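# Three arms finish hanging a door on both hinge pins

## Task

The arms are mounted in the scene frame (metres, yaw in degrees counter-clockwise from +x) as follows: arm1 at x=-0.35 y=+0.63 z=+0.76 facing -83; arm2 at x=+0.18 y=+0.61 z=+0.75 facing -97; arm3 at x=+0.57 y=-0.37 z=+0.73 facing +177. A door currently hangs on only one of its two hinge pins. Complete the hanging so that both hinge pins are fully inserted and no block is anywhere near the door. Any number of arms may be used. At the end, open the grippers and withdraw the arms; the result only counts if it stays in place with no robot holding it.

## Robot and tools

Robots: arm1, arm2 and arm3 are identical i2rt Big YAM arms. Each has six revolute joints, a two-finger gripper and a wrist camera. With joints 1 and 6 at zero and the hand level and pointing forward, the camera rides on top of the hand looking toward the fingertips. Reach is roughly 1.0 m from the joint 1 axis. Joints move at different speeds, so the hand can take a wide, curved path between postures.

Frames: one shared scene frame, origin on the floor, +z up. Foot positions and headings are given in the task. The hand point is midway between the fingertips; its z axis runs along the fingers and the fingers close along its y axis. No call takes or returns a Cartesian pose; you work only in joint space.

execute_actions: argument "actions" is a list holding exactly one action object, or empty. The action has one optional key per robot ("arm1", "arm2", "arm3"), each containing "joints", a dictionary keyed by joint name. All values are absolute targets, not offsets: joint1_rad to joint6_rad in radians, gripper_m as fingertip separation in metres. Ranges (tolerance for counting as reached in brackets): joint1_rad -2.879..2.879 (0.045), rotates the arm about its base, positive counter-clockwise seen from above, zero pointing where the foot faces; joint2_rad 0..3.141 (0.14), shoulder, zero has the upper arm pointing back and roughly flat, increasing lifts it up then forward; joint3_rad 0..3.019 (0.09), elbow, zero folds the forearm onto the upper arm, increasing opens it; joint4_rad -1.692..1.57 (0.055), hand pitch, positive tips fingers up; joint5_rad -1.57..1.57 (0.03), hand yaw, positive to the arm's right; joint6_rad -2.094..2.094 (0.035), hand roll, positive clockwise viewed from behind; gripper_m 0..0.093 (0.003), each finger pad limited to about 50-62 N. Motions named in one action begin together and may finish at different moments. A joint or arm you omit may still be driving toward an earlier target. An unknown key or out-of-range value rejects the whole call and nothing moves. Optional "cameras": list drawn from arm1_cam_wrist, arm2_cam_wrist, arm3_cam_wrist, or "all"; omitted/null/["all"] gives every camera, [] gives none. The "pictures" line lists images in order. An empty actions list just reports state and images. Example: {"arm1": {"joints": {"gripper_m": 0.05}}, "arm2": {"joints": {"joint1_rad": 0.3}}}.

wait: "seconds" 0 to 10; commands nothing, the scene keeps running, returns the same as an empty action.

zoom_image: "camera" (one wrist camera present with a full image in the latest result) and "region" [x0, y0, x1, y1] in pixels, origin top-left, at most 504 by 504; returns an enlarged view.

finished_scene: "scene" integer (the current scene number). Irreversible; call only once the door stays hung with grippers open and arms away. Its result reports success and the next task. Replying without any tool call ends everything.

Reading results: joint_positions gives current angles; joint torques list each arm joint's total drive output (offset, scaled per unit, noisy, nonzero even unloaded, affected by friction), so treat them as rough hints of load. joint_status describes how each commanded motion of the last accepted action ended. off_target: stopped short and may still be pushing. contact_stop or time_out: the old target is dropped and the joint holds where it stopped, except that after time_out a joint may keep a target near its current position (within 0.375, 0.375, 0.113, 0.225, 0.075, 0.3 rad for joints 1-6) and keep pushing; on_its_own lists such joints and, for anything not commanded this call, the target being held ("held at", not the actual position). To relieve a push, command the joint its reported position. A loaded joint stuck this way sags. Very small target changes may not move a joint. "joint command not followed" (with a cause line) means a self- and inter-arm collision check refused that arm's joint targets; named joints show not_followed, the gripper part still executes, and the refused targets may be retried with later actions until valid targets are sent. Calls without an action never show this line. If a call reports a stop, later motion calls in that same reply are skipped.

Hazards: the arms do not halt on contact and can push very hard. A strong squeeze between two robots fails the run immediately; a hard collision can too, and nothing in the state reports robot-robot contact. The collision check can act late and ignores fingers, gripper housings and wrist cameras. Objects touching robots don't count. Robots don't wait for each other. Knocking any object out of the work area fails the task; drops, slips, slamming and hard pushing reduce quality. Loose objects may occasionally get nudged by something external. Sustained loads heat motors, even while you deliberate: a MOTOR HOT line appears at 85 °C, and at 100 °C an OVER-TEMPERATURE FAULT makes that arm and its gripper go limp until cooled, with affected keys showing limit_stop_at_motor_heat; resend those targets afterwards. Heat partly persists into the next scene. The robot keeps your last command while you think, so keep replies short and leave arms in safe, unloaded postures. Shorter robot motion is better.

Each tool is called after "Request:" by a JSON object that holds its "name" and its "arguments".

## Session

Request:
{"name": "execute_actions", "arguments": {"actions": []}}

Scene clock: 0.00 s.
Joint torques (N m, as the arm reports them, + toward a larger angle): no reading
arm1.joint_positions: joint1_rad=+0.001 joint2_rad=+0.587 joint3_rad=+1.602 joint4_rad=-1.200 joint5_rad=-0.306 joint6_rad=-0.530 gripper_m=+0.095
arm1.joint_status: not commanded
arm1.hand: x=-0.2764 y=+0.4591 z=+1.4410 quat_wxyz=(-0.448, -0.248, -0.725, +0.461) (m; scene frame)
arm2.joint_positions: joint1_rad=+0.295 joint2_rad=+0.521 joint3_rad=+1.663 joint4_rad=-1.557 joint5_rad=+0.080 joint6_rad=-0.240 gripper_m=+0.095
arm2.joint_status: not commanded
arm2.hand: x=+0.1879 y=+0.4957 z=+1.3725 quat_wxyz=(-0.346, -0.477, -0.691, +0.418) (m; scene frame)
arm3.joint_positions: joint1_rad=-0.280 joint2_rad=+0.488 joint3_rad=+1.360 joint4_rad=-1.219 joint5_rad=-0.025 joint6_rad=+0.103 gripper_m=+0.095
arm3.joint_status: not commanded
arm3.hand: x=+0.3890 y=-0.3081 z=+1.3104 quat_wxyz=(-0.057, +0.797, -0.172, -0.576) (m; scene frame)
pictures: arm1_cam_wrist, arm2_cam_wrist, arm3_cam_wrist
Images, in order (width x height): arm1_cam_wrist 616x616, arm2_cam_wrist 616x616, arm3_cam_wrist 616x616.

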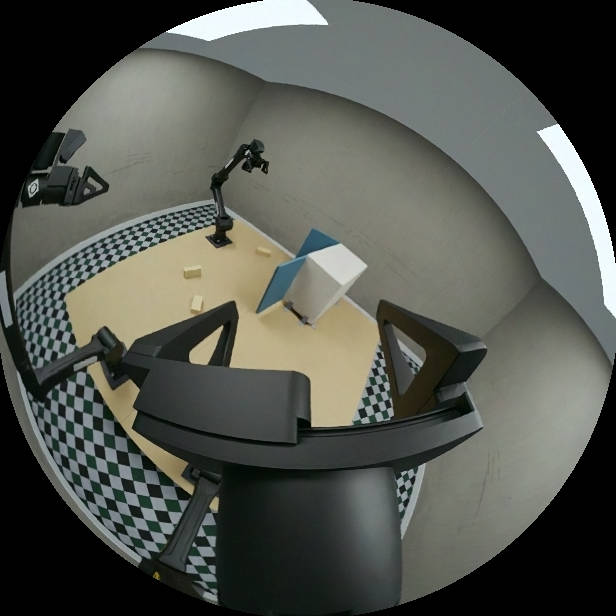

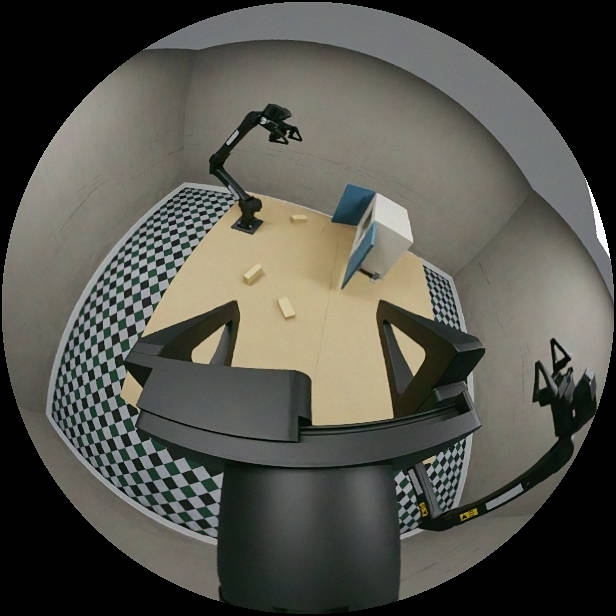

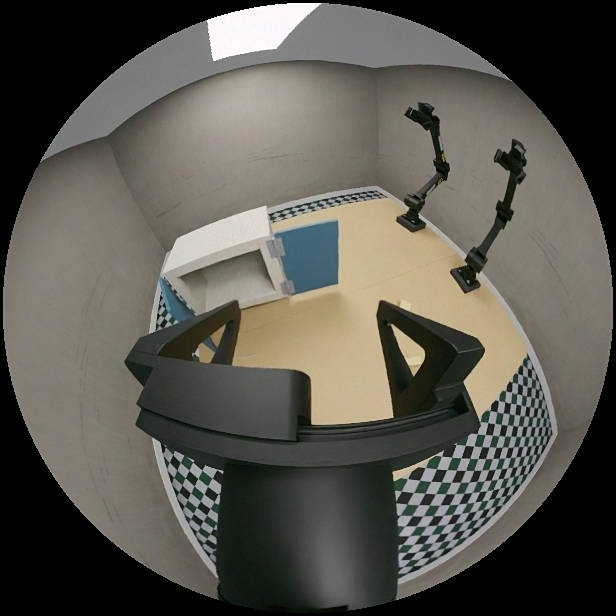

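Request:
{"name": "zoom_image", "arguments": {"camera": "arm3_cam_wrist", "region": [140, 190, 360, 370]}}

Request:
{"name": "zoom_image", "arguments": {"camera": "arm1_cam_wrist", "region": [170, 210, 390, 350]}}

Request:
{"name": "zoom_image", "arguments": {"camera": "arm2_cam_wrist", "region": [220, 170, 430, 330]}}

Region (140, 190, 360, 370) of arm3_cam_wrist's 616x616 image, scaled by 2.291, with more detail than that image has; it fills the top 412 rows of this view, and the rest is white.

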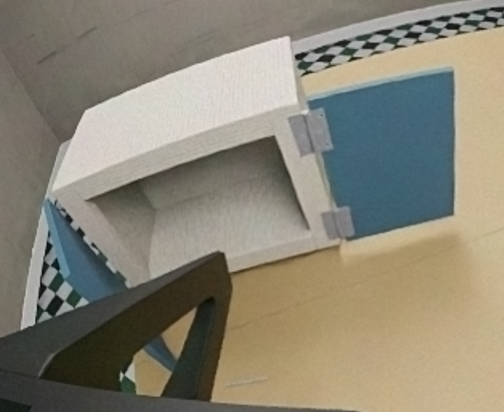

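Region (170, 210, 390, 350) of arm1_cam_wrist's 616x616 image, scaled by 2.291, with more detail than that image has; it fills the top 321 rows of this view, and the rest is white.

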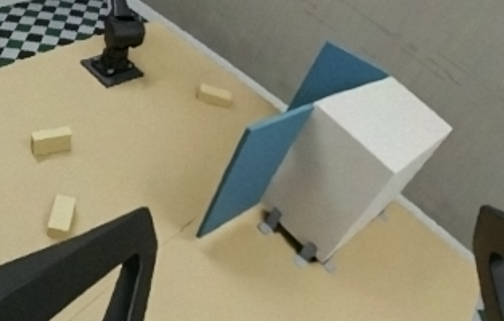

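Region (220, 170, 430, 330) of arm2_cam_wrist's 616x616 image, scaled by 2.400, with more detail than that image has; it fills the top 384 rows of this view, and the rest is white.

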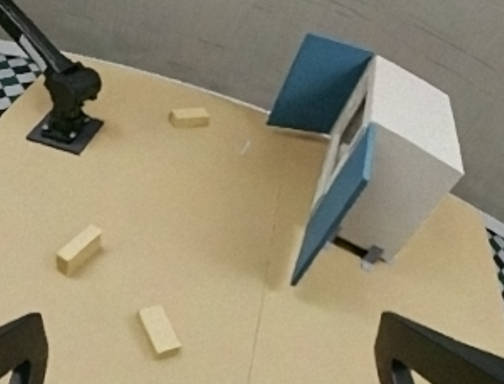

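Request:
{"name": "execute_actions", "arguments": {"actions": [{"arm3":{"joints":{"joint1_rad":0.0,"joint2_rad":1.0,"joint3_rad":1.4,"joint4_rad":-1.1,"joint5_rad":0,"joint6_rad":0}},"arm1":{"joints":{"joint1_rad":0.2,"joint2_rad":1.2,"joint3_rad":1.8,"joint4_rad":-1.3,"joint5_rad":0,"joint6_rad":0}},"arm2":{"joints":{"joint1_rad":0.0,"joint2_rad":0.8,"joint3_rad":1.0,"joint4_rad":-0.7,"joint5_rad":0,"joint6_rad":0}}}]}}

Scene clock: 30.80 s.
Joint torques (N m, as the arm reports them, + toward a larger angle): arm1=[ 0.72 -7.28 10.36  1.04  0.15  0.06] | arm2=[-0.77 -3.55  8.68  3.18  0.02  0.17] | arm3=[-0.86 -4.9  11.76  2.25  0.13 -0.06]
arm1.joint_positions: joint1_rad=+0.189 joint2_rad=+1.201 joint3_rad=+1.777 joint4_rad=-1.291 joint5_rad=-0.004 joint6_rad=-0.009 gripper_m=+0.095
arm1.joint_status: all done
arm1.hand: x=-0.2080 y=+0.1993 z=+1.3194 quat_wxyz=(-0.338, -0.530, -0.739, +0.243) (m; scene frame)
arm2.joint_positions: joint1_rad=+0.003 joint2_rad=+0.798 joint3_rad=+1.016 joint4_rad=-0.725 joint5_rad=+0.001 joint6_rad=-0.012 gripper_m=+0.095
arm2.joint_status: all done
arm2.hand: x=+0.1358 y=+0.2178 z=+1.1555 quat_wxyz=(-0.331, -0.642, -0.578, +0.379) (m; scene frame)
arm3.joint_positions: joint1_rad=-0.008 joint2_rad=+0.997 joint3_rad=+1.384 joint4_rad=-1.112 joint5_rad=+0.000 joint6_rad=+0.013 gripper_m=+0.095
arm3.joint_status: all done
arm3.hand: x=+0.1646 y=-0.3419 z=+1.2022 quat_wxyz=(-0.012, +0.909, -0.036, -0.415) (m; scene frame)
pictures: arm1_cam_wrist, arm2_cam_wrist, arm3_cam_wrist
Images, in order (width x height): arm1_cam_wrist 616x616, arm2_cam_wrist 616x616, arm3_cam_wrist 616x616.

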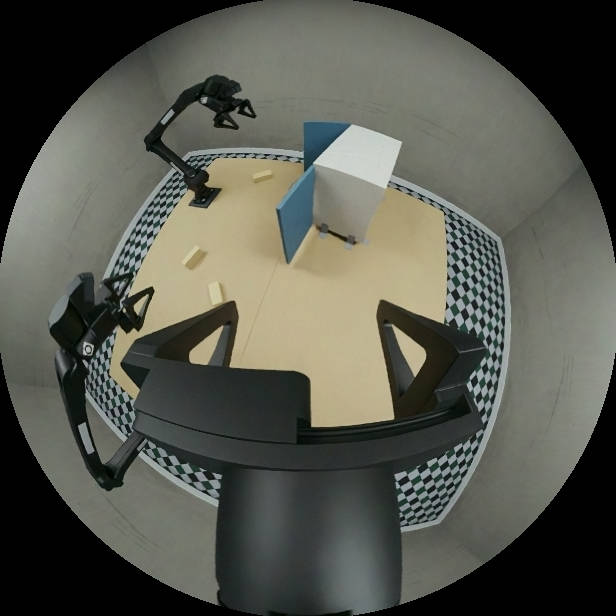

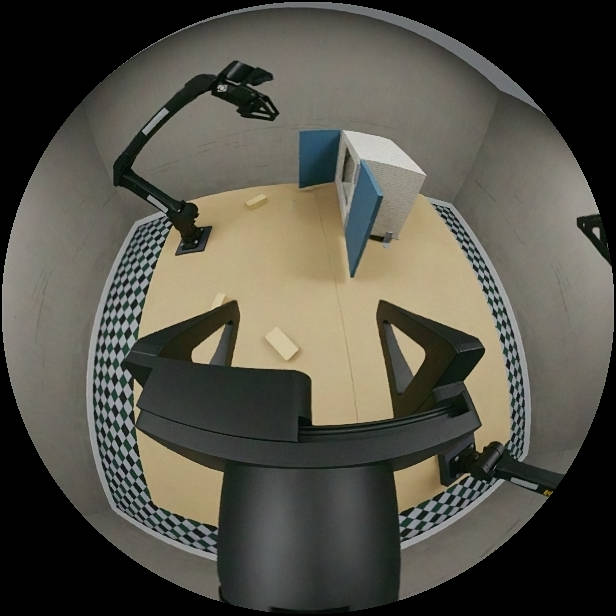

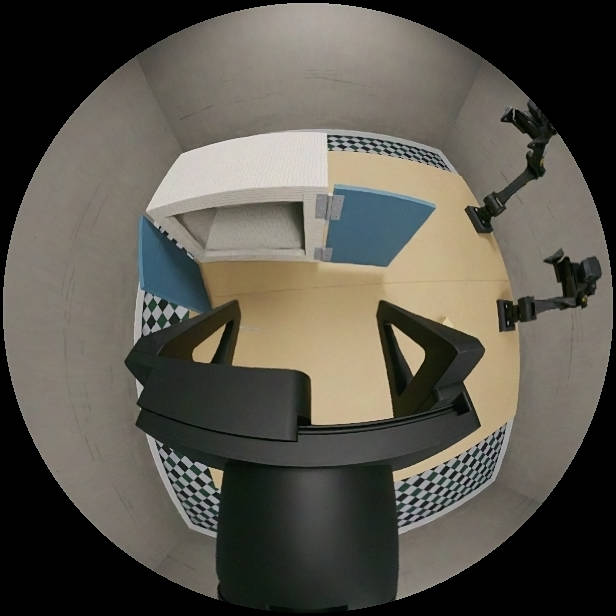

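Request:
{"name": "zoom_image", "arguments": {"camera": "arm3_cam_wrist", "region": [130, 180, 270, 340]}}

Request:
{"name": "zoom_image", "arguments": {"camera": "arm3_cam_wrist", "region": [290, 175, 390, 275]}}

Request:
{"name": "zoom_image", "arguments": {"camera": "arm2_cam_wrist", "region": [230, 120, 430, 280]}}

Region (130, 180, 270, 340) of arm3_cam_wrist's 616x616 image, scaled by 3.150, with more detail than that image has; it fills the left 441 columns of this view, and the rest is white.

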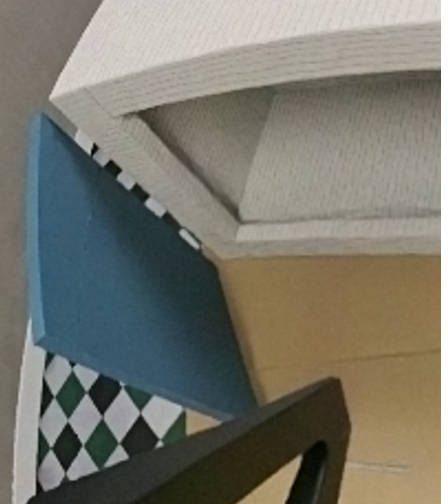

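Region (290, 175, 390, 275) of arm3_cam_wrist's 616x616 image, scaled by 5.040, with more detail than that image has.

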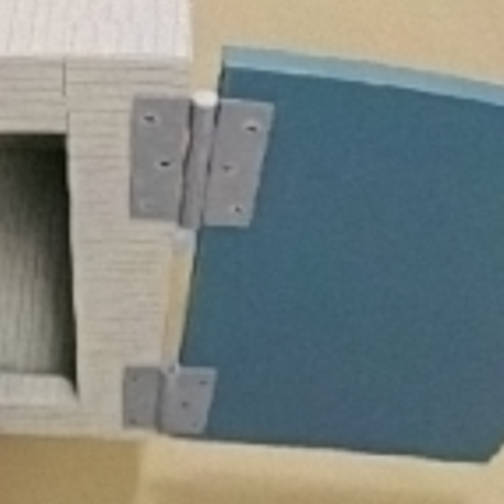

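Region (230, 120, 430, 280) of arm2_cam_wrist's 616x616 image, scaled by 2.520, with more detail than that image has; it fills the top 403 rows of this view, and the rest is white.

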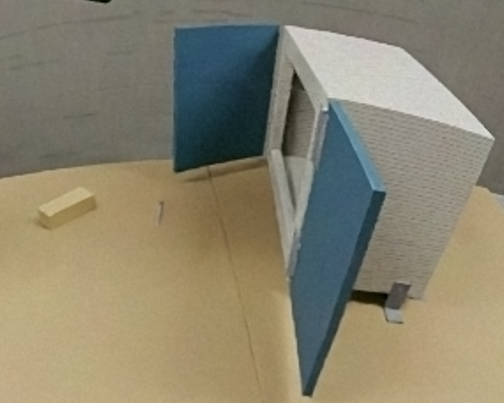

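Request:
{"name": "execute_actions", "arguments": {"actions": [{"arm3":{"joints":{"joint4_rad":-0.3}},"arm2":{"joints":{"joint4_rad":-1.5}},"arm1":{"joints":{"joint4_rad":-0.5}}}], "cameras": []}}

Request:
{"name": "execute_actions", "arguments": {"actions": [{"arm3":{"joints":{"joint3_rad":0.9}},"arm2":{"joints":{"joint3_rad":1.6}},"arm1":{"joints":{"joint2_rad":0.7}}}], "cameras": ["arm3_cam_wrist"]}}

Scene clock: 81.40 s.
Joint torques (N m, as the arm reports them, + toward a larger angle): arm1=[ 0.91 -8.   10.52  2.57  0.14  0.06] | arm2=[-0.81 -2.1   7.9   0.7   0.04  0.1 ] | arm3=[-0.78 -5.17 12.    2.69  0.12 -0.07]
arm1.joint_positions: joint1_rad=+0.189 joint2_rad=+1.201 joint3_rad=+1.777 joint4_rad=-0.526 joint5_rad=-0.004 joint6_rad=-0.009 gripper_m=+0.095
arm1.joint_status: all done
arm1.hand: x=-0.1900 y=+0.1424 z=+1.4930 quat_wxyz=(-0.587, -0.401, -0.559, +0.426) (m; scene frame)
arm2.joint_positions: joint1_rad=+0.003 joint2_rad=+0.798 joint3_rad=+1.016 joint4_rad=-1.482 joint5_rad=+0.001 joint6_rad=-0.012 gripper_m=+0.095
arm2.joint_status: all done
arm2.hand: x=+0.1521 y=+0.3589 z=+1.0419 quat_wxyz=(-0.096, -0.735, -0.662, +0.112) (m; scene frame)
arm3.joint_positions: joint1_rad=-0.008 joint2_rad=+0.997 joint3_rad=+1.384 joint4_rad=-0.318 joint5_rad=+0.000 joint6_rad=+0.013 gripper_m=+0.095
arm3.joint_status: all done
arm3.hand: x=+0.1050 y=-0.3382 z=+1.3829 quat_wxyz=(-0.020, +0.678, -0.026, -0.734) (m; scene frame)
pictures: none
No camera images: the call's "cameras" was empty. Leave "cameras" out to get every camera's image.

Scene clock: 83.27 s.
Joint torques (N m, as the arm reports them, + toward a larger angle): arm1=[0.78 3.32 5.15 1.13 0.14 0.05] | arm2=[-0.41  1.08  9.56  1.72  0.05  0.16] | arm3=[-0.79 -6.49 11.91  2.27  0.13 -0.06]
arm1.joint_positions: joint1_rad=+0.189 joint2_rad=+0.711 joint3_rad=+1.797 joint4_rad=-0.500 joint5_rad=-0.004 joint6_rad=-0.009 gripper_m=+0.095
arm1.joint_status: all done
arm1.hand: x=-0.3007 y=+0.4773 z=+1.6667 quat_wxyz=(-0.713, -0.275, -0.383, +0.519) (m; scene frame)
arm2.joint_positions: joint1_rad=+0.003 joint2_rad=+0.793 joint3_rad=+1.568 joint4_rad=-1.488 joint5_rad=+0.001 joint6_rad=-0.012 gripper_m=+0.095
arm2.joint_status: all done
arm2.hand: x=+0.1512 y=+0.3461 z=+1.2991 quat_wxyz=(-0.271, -0.677, -0.610, +0.310) (m; scene frame)
arm3.joint_positions: joint1_rad=-0.008 joint2_rad=+1.005 joint3_rad=+0.892 joint4_rad=-0.306 joint5_rad=+0.000 joint6_rad=+0.013 gripper_m=+0.095
arm3.joint_status: all done
arm3.hand: x=+0.0940 y=-0.3370 z=+1.0796 quat_wxyz=(-0.015, +0.836, -0.033, -0.548) (m; scene frame)
pictures: arm3_cam_wrist
Images, in order (width x height): arm3_cam_wrist 616x616.

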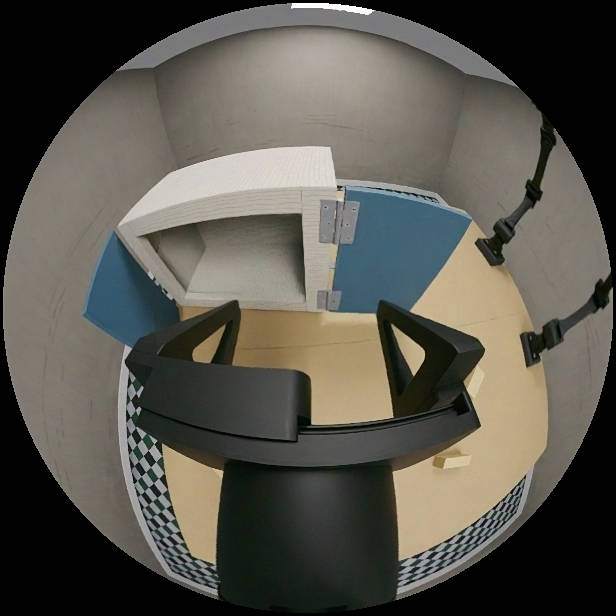

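Request:
{"name": "zoom_image", "arguments": {"camera": "arm3_cam_wrist", "region": [300, 180, 390, 320]}}

Region (300, 180, 390, 320) of arm3_cam_wrist's 616x616 image, scaled by 3.600, with more detail than that image has; it fills the left 324 columns of this view, and the rest is white.

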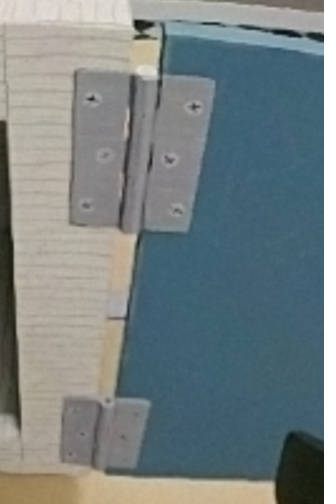

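Request:
{"name": "execute_actions", "arguments": {"actions": [{"arm3":{"joints":{"joint1_rad":-0.095,"joint2_rad":1.64,"joint3_rad":0.57,"joint4_rad":1.06}},"arm2":{"joints":{"joint1_rad":-0.2,"joint2_rad":1.6,"joint3_rad":0.57,"joint4_rad":1.3}},"arm1":{"joints":{"joint1_rad":-0.3}}}], "cameras": ["arm3_cam_wrist","arm2_cam_wrist"]}}

Scene clock: 184.37 s.
Joint torques (N m, as the arm reports them, + toward a larger angle): arm1=[-1.11  2.92  5.14  1.13  0.09  0.06] | arm2=[  0.35 -11.88   5.79   3.13   0.13   0.06] | arm3=[-1.69 -9.17  8.2   2.74  0.12 -0.06]
arm1.joint_positions: joint1_rad=-0.288 joint2_rad=+0.711 joint3_rad=+1.797 joint4_rad=-0.500 joint5_rad=-0.003 joint6_rad=-0.009 gripper_m=+0.095
arm1.joint_status: all done
arm1.hand: x=-0.3772 y=+0.4712 z=+1.6664 quat_wxyz=(-0.570, -0.359, -0.307, +0.672) (m; scene frame)
arm2.joint_positions: joint1_rad=-0.208 joint2_rad=+1.589 joint3_rad=+0.573 joint4_rad=+1.276 joint5_rad=-0.001 joint6_rad=-0.006 gripper_m=+0.095
arm2.joint_status: all done
arm2.hand: x=+0.0092 y=+0.1038 z=+0.9886 quat_wxyz=(-0.457, -0.496, -0.360, +0.644) (m; scene frame)
arm3.joint_positions: joint1_rad=-0.093 joint2_rad=+1.627 joint3_rad=+0.551 joint4_rad=+1.042 joint5_rad=+0.000 joint6_rad=+0.013 gripper_m=+0.095
arm3.joint_status: all done
arm3.hand: x=+0.0396 y=-0.2877 z=+0.8969 quat_wxyz=(-0.048, +0.713, -0.058, -0.697) (m; scene frame)
pictures: arm2_cam_wrist, arm3_cam_wrist
Images, in order (width x height): arm2_cam_wrist 616x616, arm3_cam_wrist 616x616.

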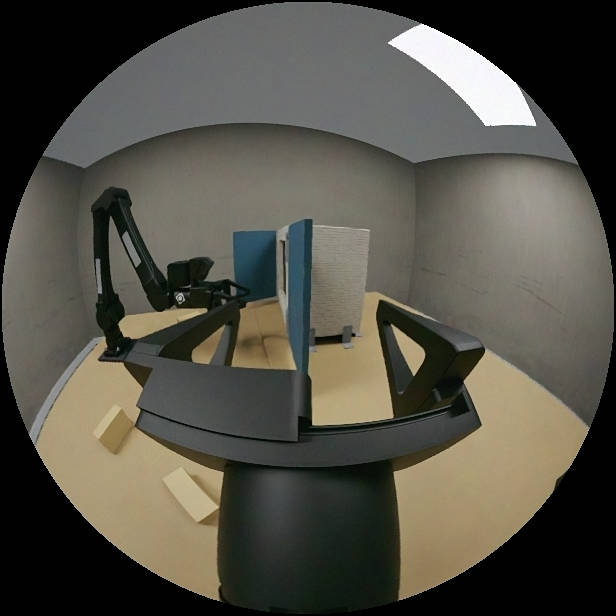

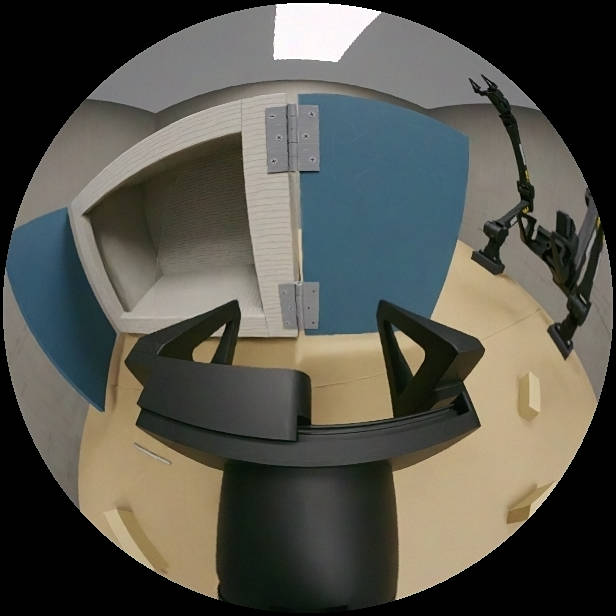

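Request:
{"name": "zoom_image", "arguments": {"camera": "arm3_cam_wrist", "region": [265, 270, 345, 350]}}

Request:
{"name": "zoom_image", "arguments": {"camera": "arm3_cam_wrist", "region": [250, 85, 350, 185]}}

Request:
{"name": "zoom_image", "arguments": {"camera": "arm2_cam_wrist", "region": [220, 205, 380, 385]}}

Request:
{"name": "zoom_image", "arguments": {"camera": "arm3_cam_wrist", "region": [110, 420, 200, 490]}}

Region (265, 270, 345, 350) of arm3_cam_wrist's 616x616 image, scaled by 6.300, with more detail than that image has.

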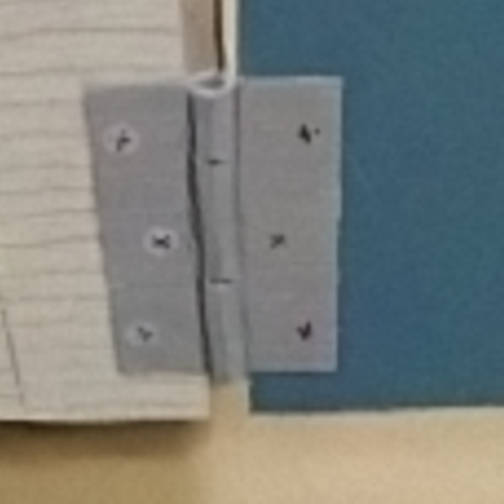

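Region (250, 85, 350, 185) of arm3_cam_wrist's 616x616 image, scaled by 5.040, with more detail than that image has.

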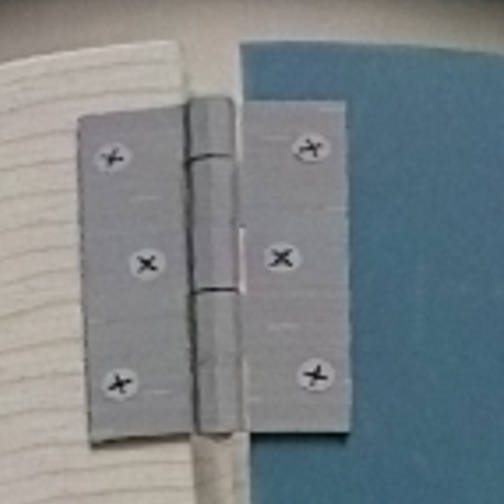

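Region (220, 205, 380, 385) of arm2_cam_wrist's 616x616 image, scaled by 2.800, with more detail than that image has.

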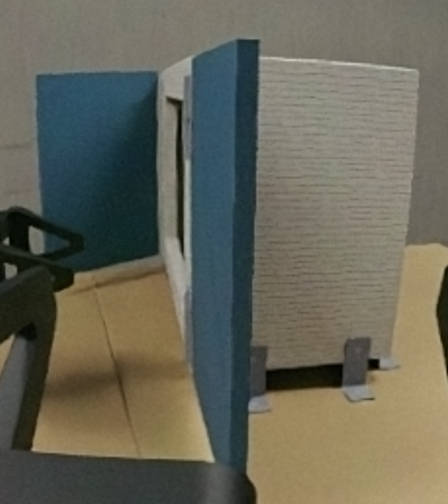

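Region (110, 420, 200, 490) of arm3_cam_wrist's 616x616 image, scaled by 5.600, with more detail than that image has.

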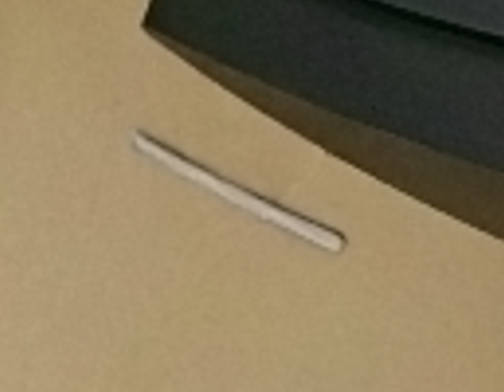

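Request:
{"name": "execute_actions", "arguments": {"actions": [{"arm3":{"joints":{"joint2_rad":1.1,"joint4_rad":0.5,"joint6_rad":-1.1}}}], "cameras": []}}

Request:
{"name": "execute_actions", "arguments": {"actions": [{"arm3":{"joints":{"joint1_rad":0.348,"joint3_rad":1.2,"joint4_rad":-1.17}}}], "cameras": []}}

Request:
{"name": "execute_actions", "arguments": {"actions": [{"arm3":{"joints":{"joint2_rad":1.6}}}], "cameras": ["arm3_cam_wrist","arm2_cam_wrist"]}}

Scene clock: 231.93 s.
Joint torques (N m, as the arm reports them, + toward a larger angle): arm1=[-0.97  2.86  5.16  1.1   0.09  0.05] | arm2=[  0.4  -11.62   5.76   3.25   0.12   0.09] | arm3=[-1.75 -5.74 11.69  1.61  0.11  0.02]
arm1.joint_positions: joint1_rad=-0.288 joint2_rad=+0.711 joint3_rad=+1.797 joint4_rad=-0.500 joint5_rad=-0.003 joint6_rad=-0.009 gripper_m=+0.095
arm1.joint_status: not commanded
arm1.hand: x=-0.3772 y=+0.4712 z=+1.6664 quat_wxyz=(-0.570, -0.359, -0.307, +0.672) (m; scene frame)
arm2.joint_positions: joint1_rad=-0.208 joint2_rad=+1.589 joint3_rad=+0.573 joint4_rad=+1.276 joint5_rad=-0.001 joint6_rad=-0.006 gripper_m=+0.095
arm2.joint_status: not commanded
arm2.hand: x=+0.0092 y=+0.1038 z=+0.9886 quat_wxyz=(-0.457, -0.496, -0.360, +0.644) (m; scene frame)
arm3.joint_positions: joint1_rad=-0.093 joint2_rad=+1.094 joint3_rad=+0.551 joint4_rad=+0.512 joint5_rad=+0.000 joint6_rad=-1.086 gripper_m=+0.095
arm3.joint_status: all done
arm3.hand: x=+0.0970 y=-0.2964 z=+1.0292 quat_wxyz=(-0.406, +0.638, +0.323, -0.570) (m; scene frame)
pictures: none
No camera images: the call's "cameras" was empty. Leave "cameras" out to get every camera's image.

Scene clock: 233.83 s.
Joint torques (N m, as the arm reports them, + toward a larger angle): arm1=[-1.06  2.99  5.19  1.1   0.08  0.05] | arm2=[  0.4  -12.16   5.75   3.23   0.14   0.11] | arm3=[-1.49 -6.09 13.67  0.89  0.05 -0.02]
arm1.joint_positions: joint1_rad=-0.288 joint2_rad=+0.711 joint3_rad=+1.797 joint4_rad=-0.500 joint5_rad=-0.003 joint6_rad=-0.009 gripper_m=+0.095
arm1.joint_status: not commanded
arm1.hand: x=-0.3772 y=+0.4712 z=+1.6664 quat_wxyz=(-0.570, -0.359, -0.307, +0.672) (m; scene frame)
arm2.joint_positions: joint1_rad=-0.208 joint2_rad=+1.589 joint3_rad=+0.573 joint4_rad=+1.276 joint5_rad=-0.001 joint6_rad=-0.006 gripper_m=+0.095
arm2.joint_status: not commanded
arm2.hand: x=+0.0092 y=+0.1038 z=+0.9886 quat_wxyz=(-0.457, -0.496, -0.360, +0.644) (m; scene frame)
arm3.joint_positions: joint1_rad=+0.347 joint2_rad=+1.092 joint3_rad=+1.164 joint4_rad=-1.159 joint5_rad=+0.000 joint6_rad=-1.087 gripper_m=+0.095
arm3.joint_status: all done
arm3.hand: x=+0.1866 y=-0.4839 z=+1.0428 quat_wxyz=(-0.097, +0.748, +0.617, -0.224) (m; scene frame)
pictures: none
No camera images: the call's "cameras" was empty. Leave "cameras" out to get every camera's image.

Scene clock: 235.07 s.
Joint torques (N m, as the arm reports them, + toward a larger angle): arm1=[-1.12  2.91  5.12  1.15  0.09  0.05] | arm2=[  0.03 -11.71   5.86   3.15   0.14   0.09] | arm3=[ -1.53 -12.63  11.31   0.12   0.05  -0.06]
arm1.joint_positions: joint1_rad=-0.288 joint2_rad=+0.711 joint3_rad=+1.797 joint4_rad=-0.500 joint5_rad=-0.003 joint6_rad=-0.009 gripper_m=+0.095
arm1.joint_status: not commanded
arm1.hand: x=-0.3772 y=+0.4712 z=+1.6664 quat_wxyz=(-0.570, -0.359, -0.307, +0.672) (m; scene frame)
arm2.joint_positions: joint1_rad=-0.208 joint2_rad=+1.589 joint3_rad=+0.573 joint4_rad=+1.276 joint5_rad=-0.001 joint6_rad=-0.006 gripper_m=+0.095
arm2.joint_status: not commanded
arm2.hand: x=+0.0092 y=+0.1038 z=+0.9886 quat_wxyz=(-0.457, -0.496, -0.360, +0.644) (m; scene frame)
arm3.joint_positions: joint1_rad=+0.347 joint2_rad=+1.607 joint3_rad=+1.172 joint4_rad=-1.160 joint5_rad=+0.000 joint6_rad=-1.087 gripper_m=+0.095
arm3.joint_status: all done
arm3.hand: x=+0.1455 y=-0.4951 z=+0.8355 quat_wxyz=(+0.001, +0.772, +0.635, +0.008) (m; scene frame)
pictures: arm2_cam_wrist, arm3_cam_wrist
Images, in order (width x height): arm2_cam_wrist 616x616, arm3_cam_wrist 616x616.

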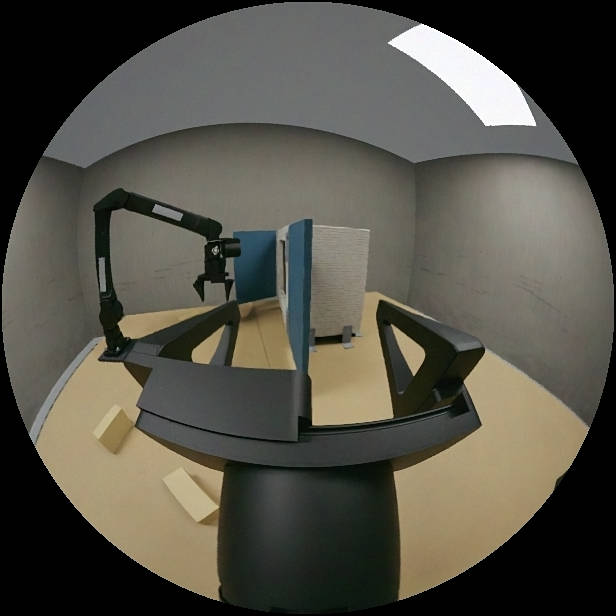

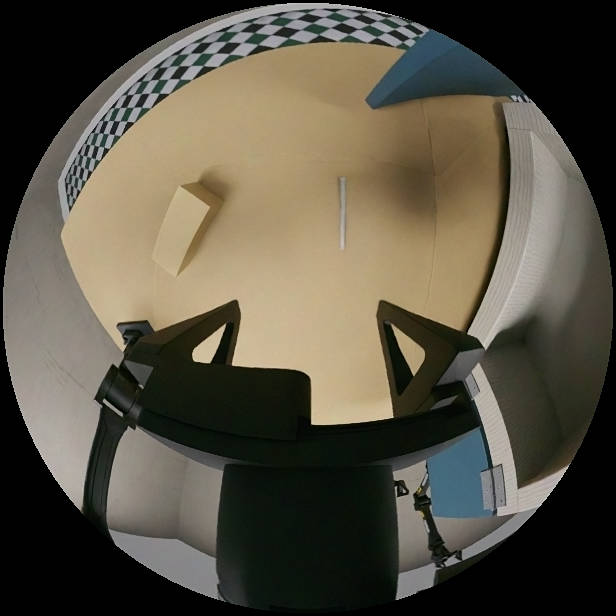

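Request:
{"name": "zoom_image", "arguments": {"camera": "arm3_cam_wrist", "region": [300, 165, 390, 260]}}

Region (300, 165, 390, 260) of arm3_cam_wrist's 616x616 image, scaled by 5.305, with more detail than that image has; it fills the left 477 columns of this view, and the rest is white.

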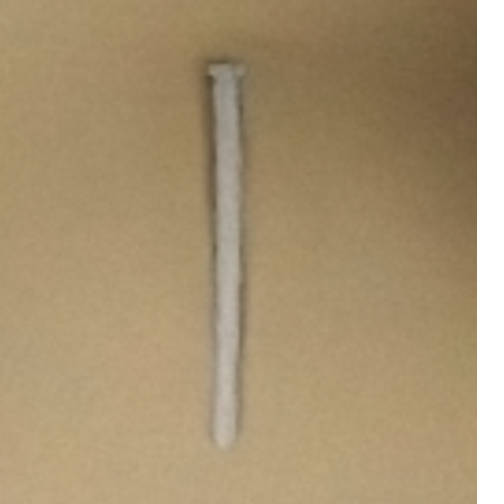

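Request:
{"name": "execute_actions", "arguments": {"actions": [{"arm3":{"joints":{"joint1_rad":0.39,"joint2_rad":1.785,"joint3_rad":1.255,"joint4_rad":-1.01,"joint6_rad":-1.04,"gripper_m":0.035}}}], "cameras": ["arm3_cam_wrist"]}}

Scene clock: 272.67 s.
Joint torques (N m, as the arm reports them, + toward a larger angle): arm1=[-1.    2.93  5.15  1.14  0.09  0.06] | arm2=[  0.26 -11.59   5.75   3.15   0.13   0.08] | arm3=[ -1.33 -14.61  10.02   0.94   0.05   0.15]
arm1.joint_positions: joint1_rad=-0.288 joint2_rad=+0.711 joint3_rad=+1.797 joint4_rad=-0.500 joint5_rad=-0.003 joint6_rad=-0.009 gripper_m=+0.095
arm1.joint_status: not commanded
arm1.hand: x=-0.3772 y=+0.4712 z=+1.6664 quat_wxyz=(-0.570, -0.359, -0.307, +0.672) (m; scene frame)
arm2.joint_positions: joint1_rad=-0.208 joint2_rad=+1.589 joint3_rad=+0.573 joint4_rad=+1.276 joint5_rad=-0.001 joint6_rad=-0.006 gripper_m=+0.095
arm2.joint_status: not commanded
arm2.hand: x=+0.0092 y=+0.1038 z=+0.9886 quat_wxyz=(-0.457, -0.496, -0.360, +0.644) (m; scene frame)
arm3.joint_positions: joint1_rad=+0.384 joint2_rad=+1.790 joint3_rad=+1.235 joint4_rad=-1.021 joint5_rad=+0.000 joint6_rad=-1.053 gripper_m=+0.035
arm3.joint_status: all done
arm3.hand: x=+0.1024 y=-0.5265 z=+0.7741 quat_wxyz=(-0.003, +0.771, +0.636, -0.001) (m; scene frame)
pictures: arm3_cam_wrist
Images, in order (width x height): arm3_cam_wrist 616x616.

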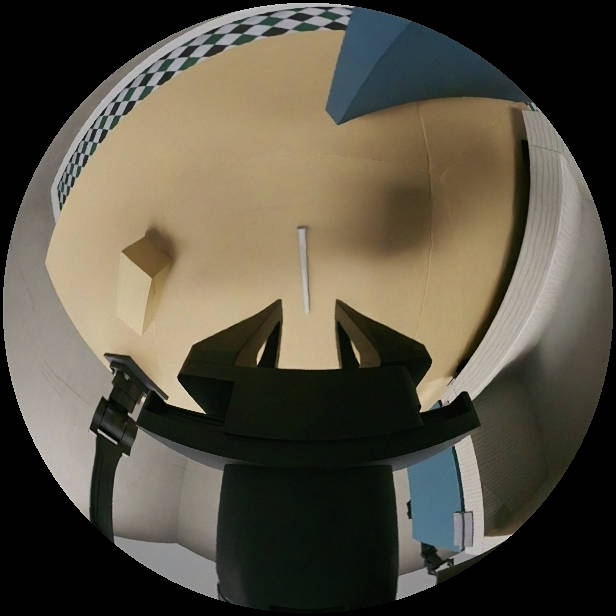

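Request:
{"name": "execute_actions", "arguments": {"actions": [{"arm3":{"joints":{"joint2_rad":1.822,"joint3_rad":1.21,"joint4_rad":-0.928,"joint6_rad":-1.08}}}], "cameras": ["arm3_cam_wrist"]}}

Scene clock: 288.90 s.
Joint torques (N m, as the arm reports them, + toward a larger angle): arm1=[-1.    2.94  5.16  1.16  0.09  0.05] | arm2=[  0.15 -11.66   5.75   3.19   0.1    0.07] | arm3=[ -1.15 -13.13   8.13   1.02   0.05  -0.06]
arm1.joint_positions: joint1_rad=-0.288 joint2_rad=+0.711 joint3_rad=+1.797 joint4_rad=-0.500 joint5_rad=-0.003 joint6_rad=-0.009 gripper_m=+0.095
arm1.joint_status: not commanded
arm1.hand: x=-0.3772 y=+0.4712 z=+1.6664 quat_wxyz=(-0.570, -0.359, -0.307, +0.672) (m; scene frame)
arm2.joint_positions: joint1_rad=-0.208 joint2_rad=+1.589 joint3_rad=+0.573 joint4_rad=+1.276 joint5_rad=-0.001 joint6_rad=-0.006 gripper_m=+0.095
arm2.joint_status: not commanded
arm2.hand: x=+0.0092 y=+0.1038 z=+0.9886 quat_wxyz=(-0.457, -0.496, -0.360, +0.644) (m; scene frame)
arm3.joint_positions: joint1_rad=+0.384 joint2_rad=+1.804 joint3_rad=+1.212 joint4_rad=-0.940 joint5_rad=+0.000 joint6_rad=-1.066 gripper_m=+0.035
arm3.joint_status: all done
arm3.hand: x=+0.0946 y=-0.5291 z=+0.7604 quat_wxyz=(-0.011, +0.767, +0.641, -0.021) (m; scene frame)
pictures: arm3_cam_wrist
Images, in order (width x height): arm3_cam_wrist 616x616.

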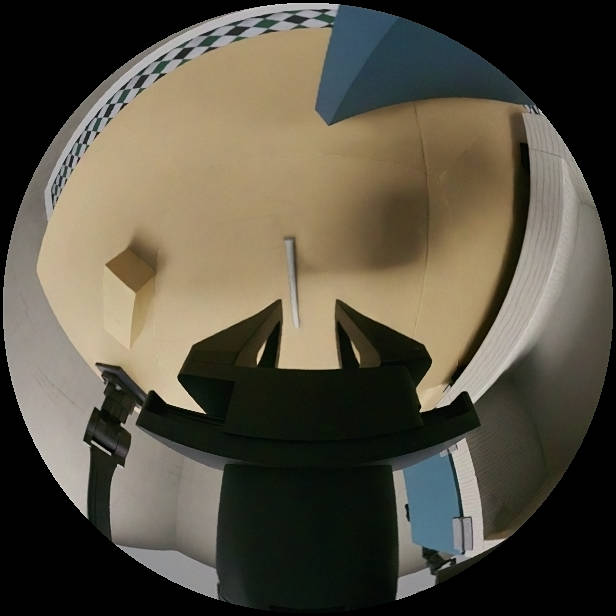

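Request:
{"name": "execute_actions", "arguments": {"actions": [{"arm3":{"joints":{"joint2_rad":1.846,"joint3_rad":1.19}}}], "cameras": ["arm3_cam_wrist"]}}

Scene clock: 295.67 s.
Joint torques (N m, as the arm reports them, + toward a larger angle): arm1=[-1.07  2.89  5.15  1.13  0.09  0.06] | arm2=[  0.14 -11.93   5.81   3.31   0.12   0.04] | arm3=[ -1.19 -13.37   7.91   0.88   0.05  -0.06]
arm1.joint_positions: joint1_rad=-0.288 joint2_rad=+0.711 joint3_rad=+1.797 joint4_rad=-0.500 joint5_rad=-0.003 joint6_rad=-0.009 gripper_m=+0.095
arm1.joint_status: not commanded
arm1.hand: x=-0.3772 y=+0.4712 z=+1.6664 quat_wxyz=(-0.570, -0.359, -0.307, +0.672) (m; scene frame)
arm2.joint_positions: joint1_rad=-0.208 joint2_rad=+1.589 joint3_rad=+0.573 joint4_rad=+1.276 joint5_rad=-0.001 joint6_rad=-0.006 gripper_m=+0.095
arm2.joint_status: not commanded
arm2.hand: x=+0.0092 y=+0.1038 z=+0.9886 quat_wxyz=(-0.457, -0.496, -0.360, +0.644) (m; scene frame)
arm3.joint_positions: joint1_rad=+0.384 joint2_rad=+1.832 joint3_rad=+1.190 joint4_rad=-0.938 joint5_rad=+0.000 joint6_rad=-1.067 gripper_m=+0.035
arm3.joint_status: all done
arm3.hand: x=+0.1066 y=-0.5249 z=+0.7404 quat_wxyz=(-0.002, +0.767, +0.642, +0.001) (m; scene frame)
pictures: arm3_cam_wrist
Images, in order (width x height): arm3_cam_wrist 616x616.

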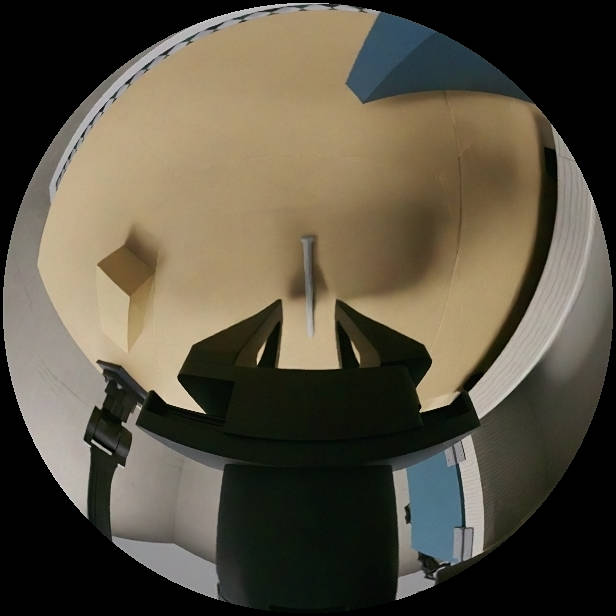

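Request:
{"name": "execute_actions", "arguments": {"actions": [{"arm3":{"joints":{"joint1_rad":0.418,"joint4_rad":-0.905,"joint6_rad":-1.03}}}], "cameras": ["arm3_cam_wrist"]}}

Scene clock: 308.67 s.
Joint torques (N m, as the arm reports them, + toward a larger angle): arm1=[-0.94  2.84  5.16  1.08  0.09  0.06] | arm2=[  0.1  -11.78   5.88   3.22   0.15   0.07] | arm3=[ -0.66 -13.42   7.96   0.96   0.05   0.15]
arm1.joint_positions: joint1_rad=-0.288 joint2_rad=+0.711 joint3_rad=+1.797 joint4_rad=-0.500 joint5_rad=-0.003 joint6_rad=-0.009 gripper_m=+0.095
arm1.joint_status: not commanded
arm1.hand: x=-0.3772 y=+0.4712 z=+1.6664 quat_wxyz=(-0.570, -0.359, -0.307, +0.672) (m; scene frame)
arm2.joint_positions: joint1_rad=-0.208 joint2_rad=+1.589 joint3_rad=+0.573 joint4_rad=+1.276 joint5_rad=-0.001 joint6_rad=-0.006 gripper_m=+0.095
arm2.joint_status: not commanded
arm2.hand: x=+0.0092 y=+0.1038 z=+0.9886 quat_wxyz=(-0.457, -0.496, -0.360, +0.644) (m; scene frame)
arm3.joint_positions: joint1_rad=+0.410 joint2_rad=+1.832 joint3_rad=+1.190 joint4_rad=-0.916 joint5_rad=+0.000 joint6_rad=-1.044 gripper_m=+0.035
arm3.joint_status: all done
arm3.hand: x=+0.1059 y=-0.5387 z=+0.7404 quat_wxyz=(-0.006, +0.766, +0.643, -0.009) (m; scene frame)
pictures: arm3_cam_wrist
Images, in order (width x height): arm3_cam_wrist 616x616.

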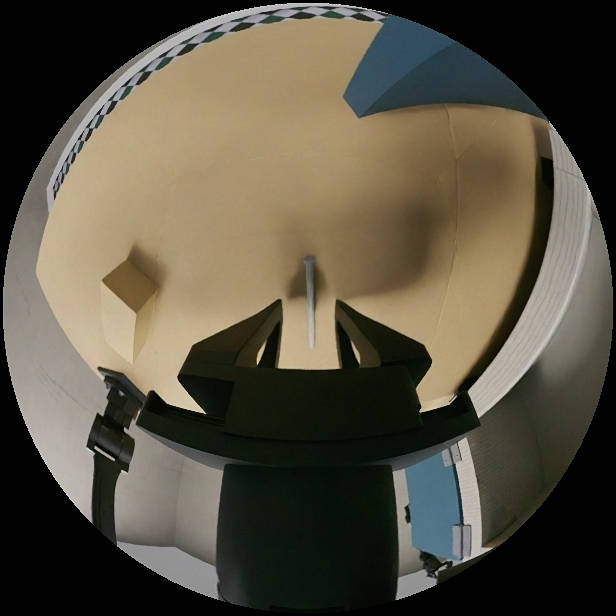

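Request:
{"name": "execute_actions", "arguments": {"actions": [{"arm3":{"joints":{"gripper_m":0.0}}}], "cameras": ["arm3_cam_wrist"]}}

Scene clock: 313.23 s.
Joint torques (N m, as the arm reports them, + toward a larger angle): arm1=[-1.08  2.9   5.18  1.15  0.09  0.06] | arm2=[  0.45 -11.45   5.77   3.12   0.11   0.06] | arm3=[ -0.88 -13.34   7.96   0.99   0.05   0.15]
arm1.joint_positions: joint1_rad=-0.288 joint2_rad=+0.711 joint3_rad=+1.797 joint4_rad=-0.500 joint5_rad=-0.003 joint6_rad=-0.009 gripper_m=+0.095
arm1.joint_status: not commanded
arm1.hand: x=-0.3772 y=+0.4712 z=+1.6664 quat_wxyz=(-0.570, -0.359, -0.307, +0.672) (m; scene frame)
arm2.joint_positions: joint1_rad=-0.208 joint2_rad=+1.589 joint3_rad=+0.573 joint4_rad=+1.276 joint5_rad=-0.001 joint6_rad=-0.006 gripper_m=+0.095
arm2.joint_status: not commanded
arm2.hand: x=+0.0092 y=+0.1038 z=+0.9886 quat_wxyz=(-0.457, -0.496, -0.360, +0.644) (m; scene frame)
arm3.joint_positions: joint1_rad=+0.410 joint2_rad=+1.832 joint3_rad=+1.190 joint4_rad=-0.916 joint5_rad=+0.000 joint6_rad=-1.043 gripper_m=+0.001
arm3.joint_status: all done
arm3.hand: x=+0.1059 y=-0.5387 z=+0.7404 quat_wxyz=(-0.006, +0.766, +0.642, -0.009) (m; scene frame)
pictures: arm3_cam_wrist
Images, in order (width x height): arm3_cam_wrist 616x616.

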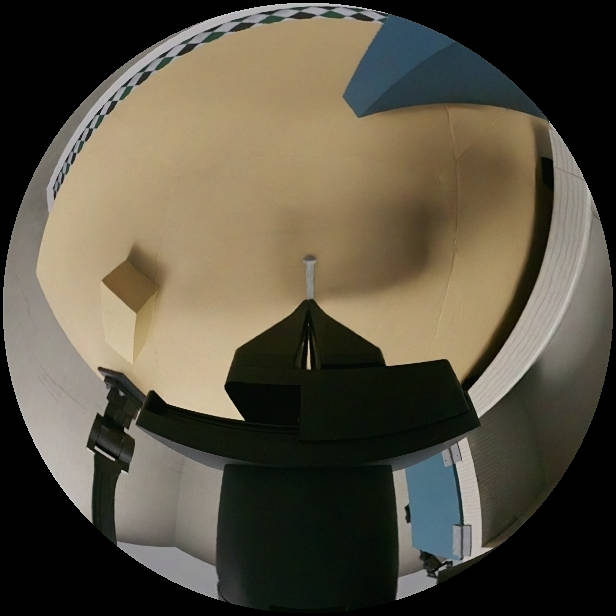

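Request:
{"name": "execute_actions", "arguments": {"actions": [{"arm3":{"joints":{"gripper_m":0.03}}}], "cameras": []}}

Request:
{"name": "execute_actions", "arguments": {"actions": [{"arm3":{"joints":{"joint2_rad":1.868}}}], "cameras": ["arm3_cam_wrist"]}}

Scene clock: 320.30 s.
Joint torques (N m, as the arm reports them, + toward a larger angle): arm1=[-1.05  3.01  5.15  1.14  0.09  0.05] | arm2=[  0.01 -11.72   5.82   3.19   0.11   0.08] | arm3=[ -0.97 -13.3    7.95   0.98   0.05   0.14]
arm1.joint_positions: joint1_rad=-0.288 joint2_rad=+0.711 joint3_rad=+1.797 joint4_rad=-0.500 joint5_rad=-0.003 joint6_rad=-0.009 gripper_m=+0.095
arm1.joint_status: not commanded
arm1.hand: x=-0.3772 y=+0.4712 z=+1.6664 quat_wxyz=(-0.570, -0.359, -0.307, +0.672) (m; scene frame)
arm2.joint_positions: joint1_rad=-0.208 joint2_rad=+1.589 joint3_rad=+0.573 joint4_rad=+1.276 joint5_rad=-0.001 joint6_rad=-0.006 gripper_m=+0.095
arm2.joint_status: not commanded
arm2.hand: x=+0.0092 y=+0.1038 z=+0.9886 quat_wxyz=(-0.457, -0.496, -0.360, +0.644) (m; scene frame)
arm3.joint_positions: joint1_rad=+0.410 joint2_rad=+1.832 joint3_rad=+1.190 joint4_rad=-0.916 joint5_rad=+0.000 joint6_rad=-1.043 gripper_m=+0.030
arm3.joint_status: all done
arm3.hand: x=+0.1059 y=-0.5387 z=+0.7404 quat_wxyz=(-0.006, +0.766, +0.642, -0.009) (m; scene frame)
pictures: none
No camera images: the call's "cameras" was empty. Leave "cameras" out to get every camera's image.

Scene clock: 320.97 s.
Joint torques (N m, as the arm reports them, + toward a larger angle): arm1=[-1.    2.85  5.12  1.09  0.09  0.06] | arm2=[  0.16 -11.56   5.82   3.2    0.12   0.08] | arm3=[ -0.99 -13.1    7.78   0.96   0.05   0.14]
arm1.joint_positions: joint1_rad=-0.288 joint2_rad=+0.711 joint3_rad=+1.797 joint4_rad=-0.500 joint5_rad=-0.003 joint6_rad=-0.009 gripper_m=+0.095
arm1.joint_status: not commanded
arm1.hand: x=-0.3772 y=+0.4712 z=+1.6664 quat_wxyz=(-0.570, -0.359, -0.307, +0.672) (m; scene frame)
arm2.joint_positions: joint1_rad=-0.208 joint2_rad=+1.589 joint3_rad=+0.573 joint4_rad=+1.276 joint5_rad=-0.001 joint6_rad=-0.006 gripper_m=+0.095
arm2.joint_status: not commanded
arm2.hand: x=+0.0092 y=+0.1038 z=+0.9886 quat_wxyz=(-0.457, -0.496, -0.360, +0.644) (m; scene frame)
arm3.joint_positions: joint1_rad=+0.410 joint2_rad=+1.849 joint3_rad=+1.190 joint4_rad=-0.916 joint5_rad=+0.000 joint6_rad=-1.043 gripper_m=+0.030
arm3.joint_status: all done
arm3.hand: x=+0.1078 y=-0.5379 z=+0.7321 quat_wxyz=(-0.003, +0.766, +0.642, -0.001) (m; scene frame)
pictures: arm3_cam_wrist
Images, in order (width x height): arm3_cam_wrist 616x616.

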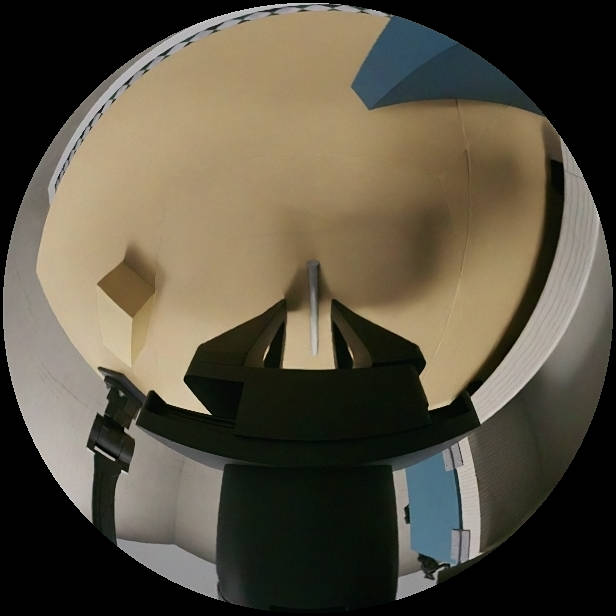

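Request:
{"name": "execute_actions", "arguments": {"actions": [{"arm3":{"joints":{"joint2_rad":1.88}}}], "cameras": []}}

Request:
{"name": "execute_actions", "arguments": {"actions": [{"arm3":{"joints":{"gripper_m":0.0}}}], "cameras": ["arm3_cam_wrist"]}}

Scene clock: 325.97 s.
Joint torques (N m, as the arm reports them, + toward a larger angle): arm1=[-0.98  2.8   5.15  1.11  0.09  0.05] | arm2=[  0.49 -11.8    5.79   3.19   0.11   0.11] | arm3=[ -0.87 -12.5    7.81   0.9    0.05   0.14]
arm1.joint_positions: joint1_rad=-0.288 joint2_rad=+0.711 joint3_rad=+1.797 joint4_rad=-0.500 joint5_rad=-0.003 joint6_rad=-0.009 gripper_m=+0.095
arm1.joint_status: not commanded
arm1.hand: x=-0.3772 y=+0.4712 z=+1.6664 quat_wxyz=(-0.570, -0.359, -0.307, +0.672) (m; scene frame)
arm2.joint_positions: joint1_rad=-0.208 joint2_rad=+1.589 joint3_rad=+0.573 joint4_rad=+1.276 joint5_rad=-0.001 joint6_rad=-0.006 gripper_m=+0.095
arm2.joint_status: not commanded
arm2.hand: x=+0.0092 y=+0.1038 z=+0.9886 quat_wxyz=(-0.457, -0.496, -0.360, +0.644) (m; scene frame)
arm3.joint_positions: joint1_rad=+0.410 joint2_rad=+1.853 joint3_rad=+1.190 joint4_rad=-0.915 joint5_rad=+0.000 joint6_rad=-1.043 gripper_m=+0.030
arm3.joint_status: all done
arm3.hand: x=+0.1081 y=-0.5378 z=+0.7301 quat_wxyz=(-0.003, +0.766, +0.642, +0.000) (m; scene frame)
pictures: none
No camera images: the call's "cameras" was empty. Leave "cameras" out to get every camera's image.

Scene clock: 326.50 s.
Joint torques (N m, as the arm reports them, + toward a larger angle): arm1=[-1.01  2.89  5.16  1.13  0.09  0.06] | arm2=[  0.1  -11.6    5.83   3.19   0.11   0.09] | arm3=[ -0.95 -12.52   7.82   0.86   0.05   0.14]
arm1.joint_positions: joint1_rad=-0.288 joint2_rad=+0.711 joint3_rad=+1.797 joint4_rad=-0.500 joint5_rad=-0.003 joint6_rad=-0.009 gripper_m=+0.095
arm1.joint_status: not commanded
arm1.hand: x=-0.3772 y=+0.4712 z=+1.6664 quat_wxyz=(-0.570, -0.359, -0.307, +0.672) (m; scene frame)
arm2.joint_positions: joint1_rad=-0.208 joint2_rad=+1.589 joint3_rad=+0.573 joint4_rad=+1.276 joint5_rad=-0.001 joint6_rad=-0.006 gripper_m=+0.095
arm2.joint_status: not commanded
arm2.hand: x=+0.0092 y=+0.1038 z=+0.9886 quat_wxyz=(-0.457, -0.496, -0.360, +0.644) (m; scene frame)
arm3.joint_positions: joint1_rad=+0.410 joint2_rad=+1.853 joint3_rad=+1.190 joint4_rad=-0.914 joint5_rad=+0.000 joint6_rad=-1.043 gripper_m=+0.002
arm3.joint_status: all done
arm3.hand: x=+0.1078 y=-0.5379 z=+0.7301 quat_wxyz=(-0.003, +0.766, +0.642, +0.000) (m; scene frame)
pictures: arm3_cam_wrist
Images, in order (width x height): arm3_cam_wrist 616x616.

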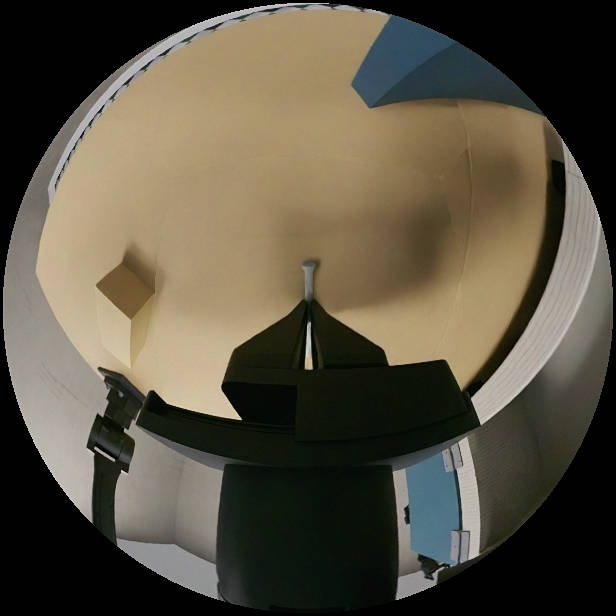

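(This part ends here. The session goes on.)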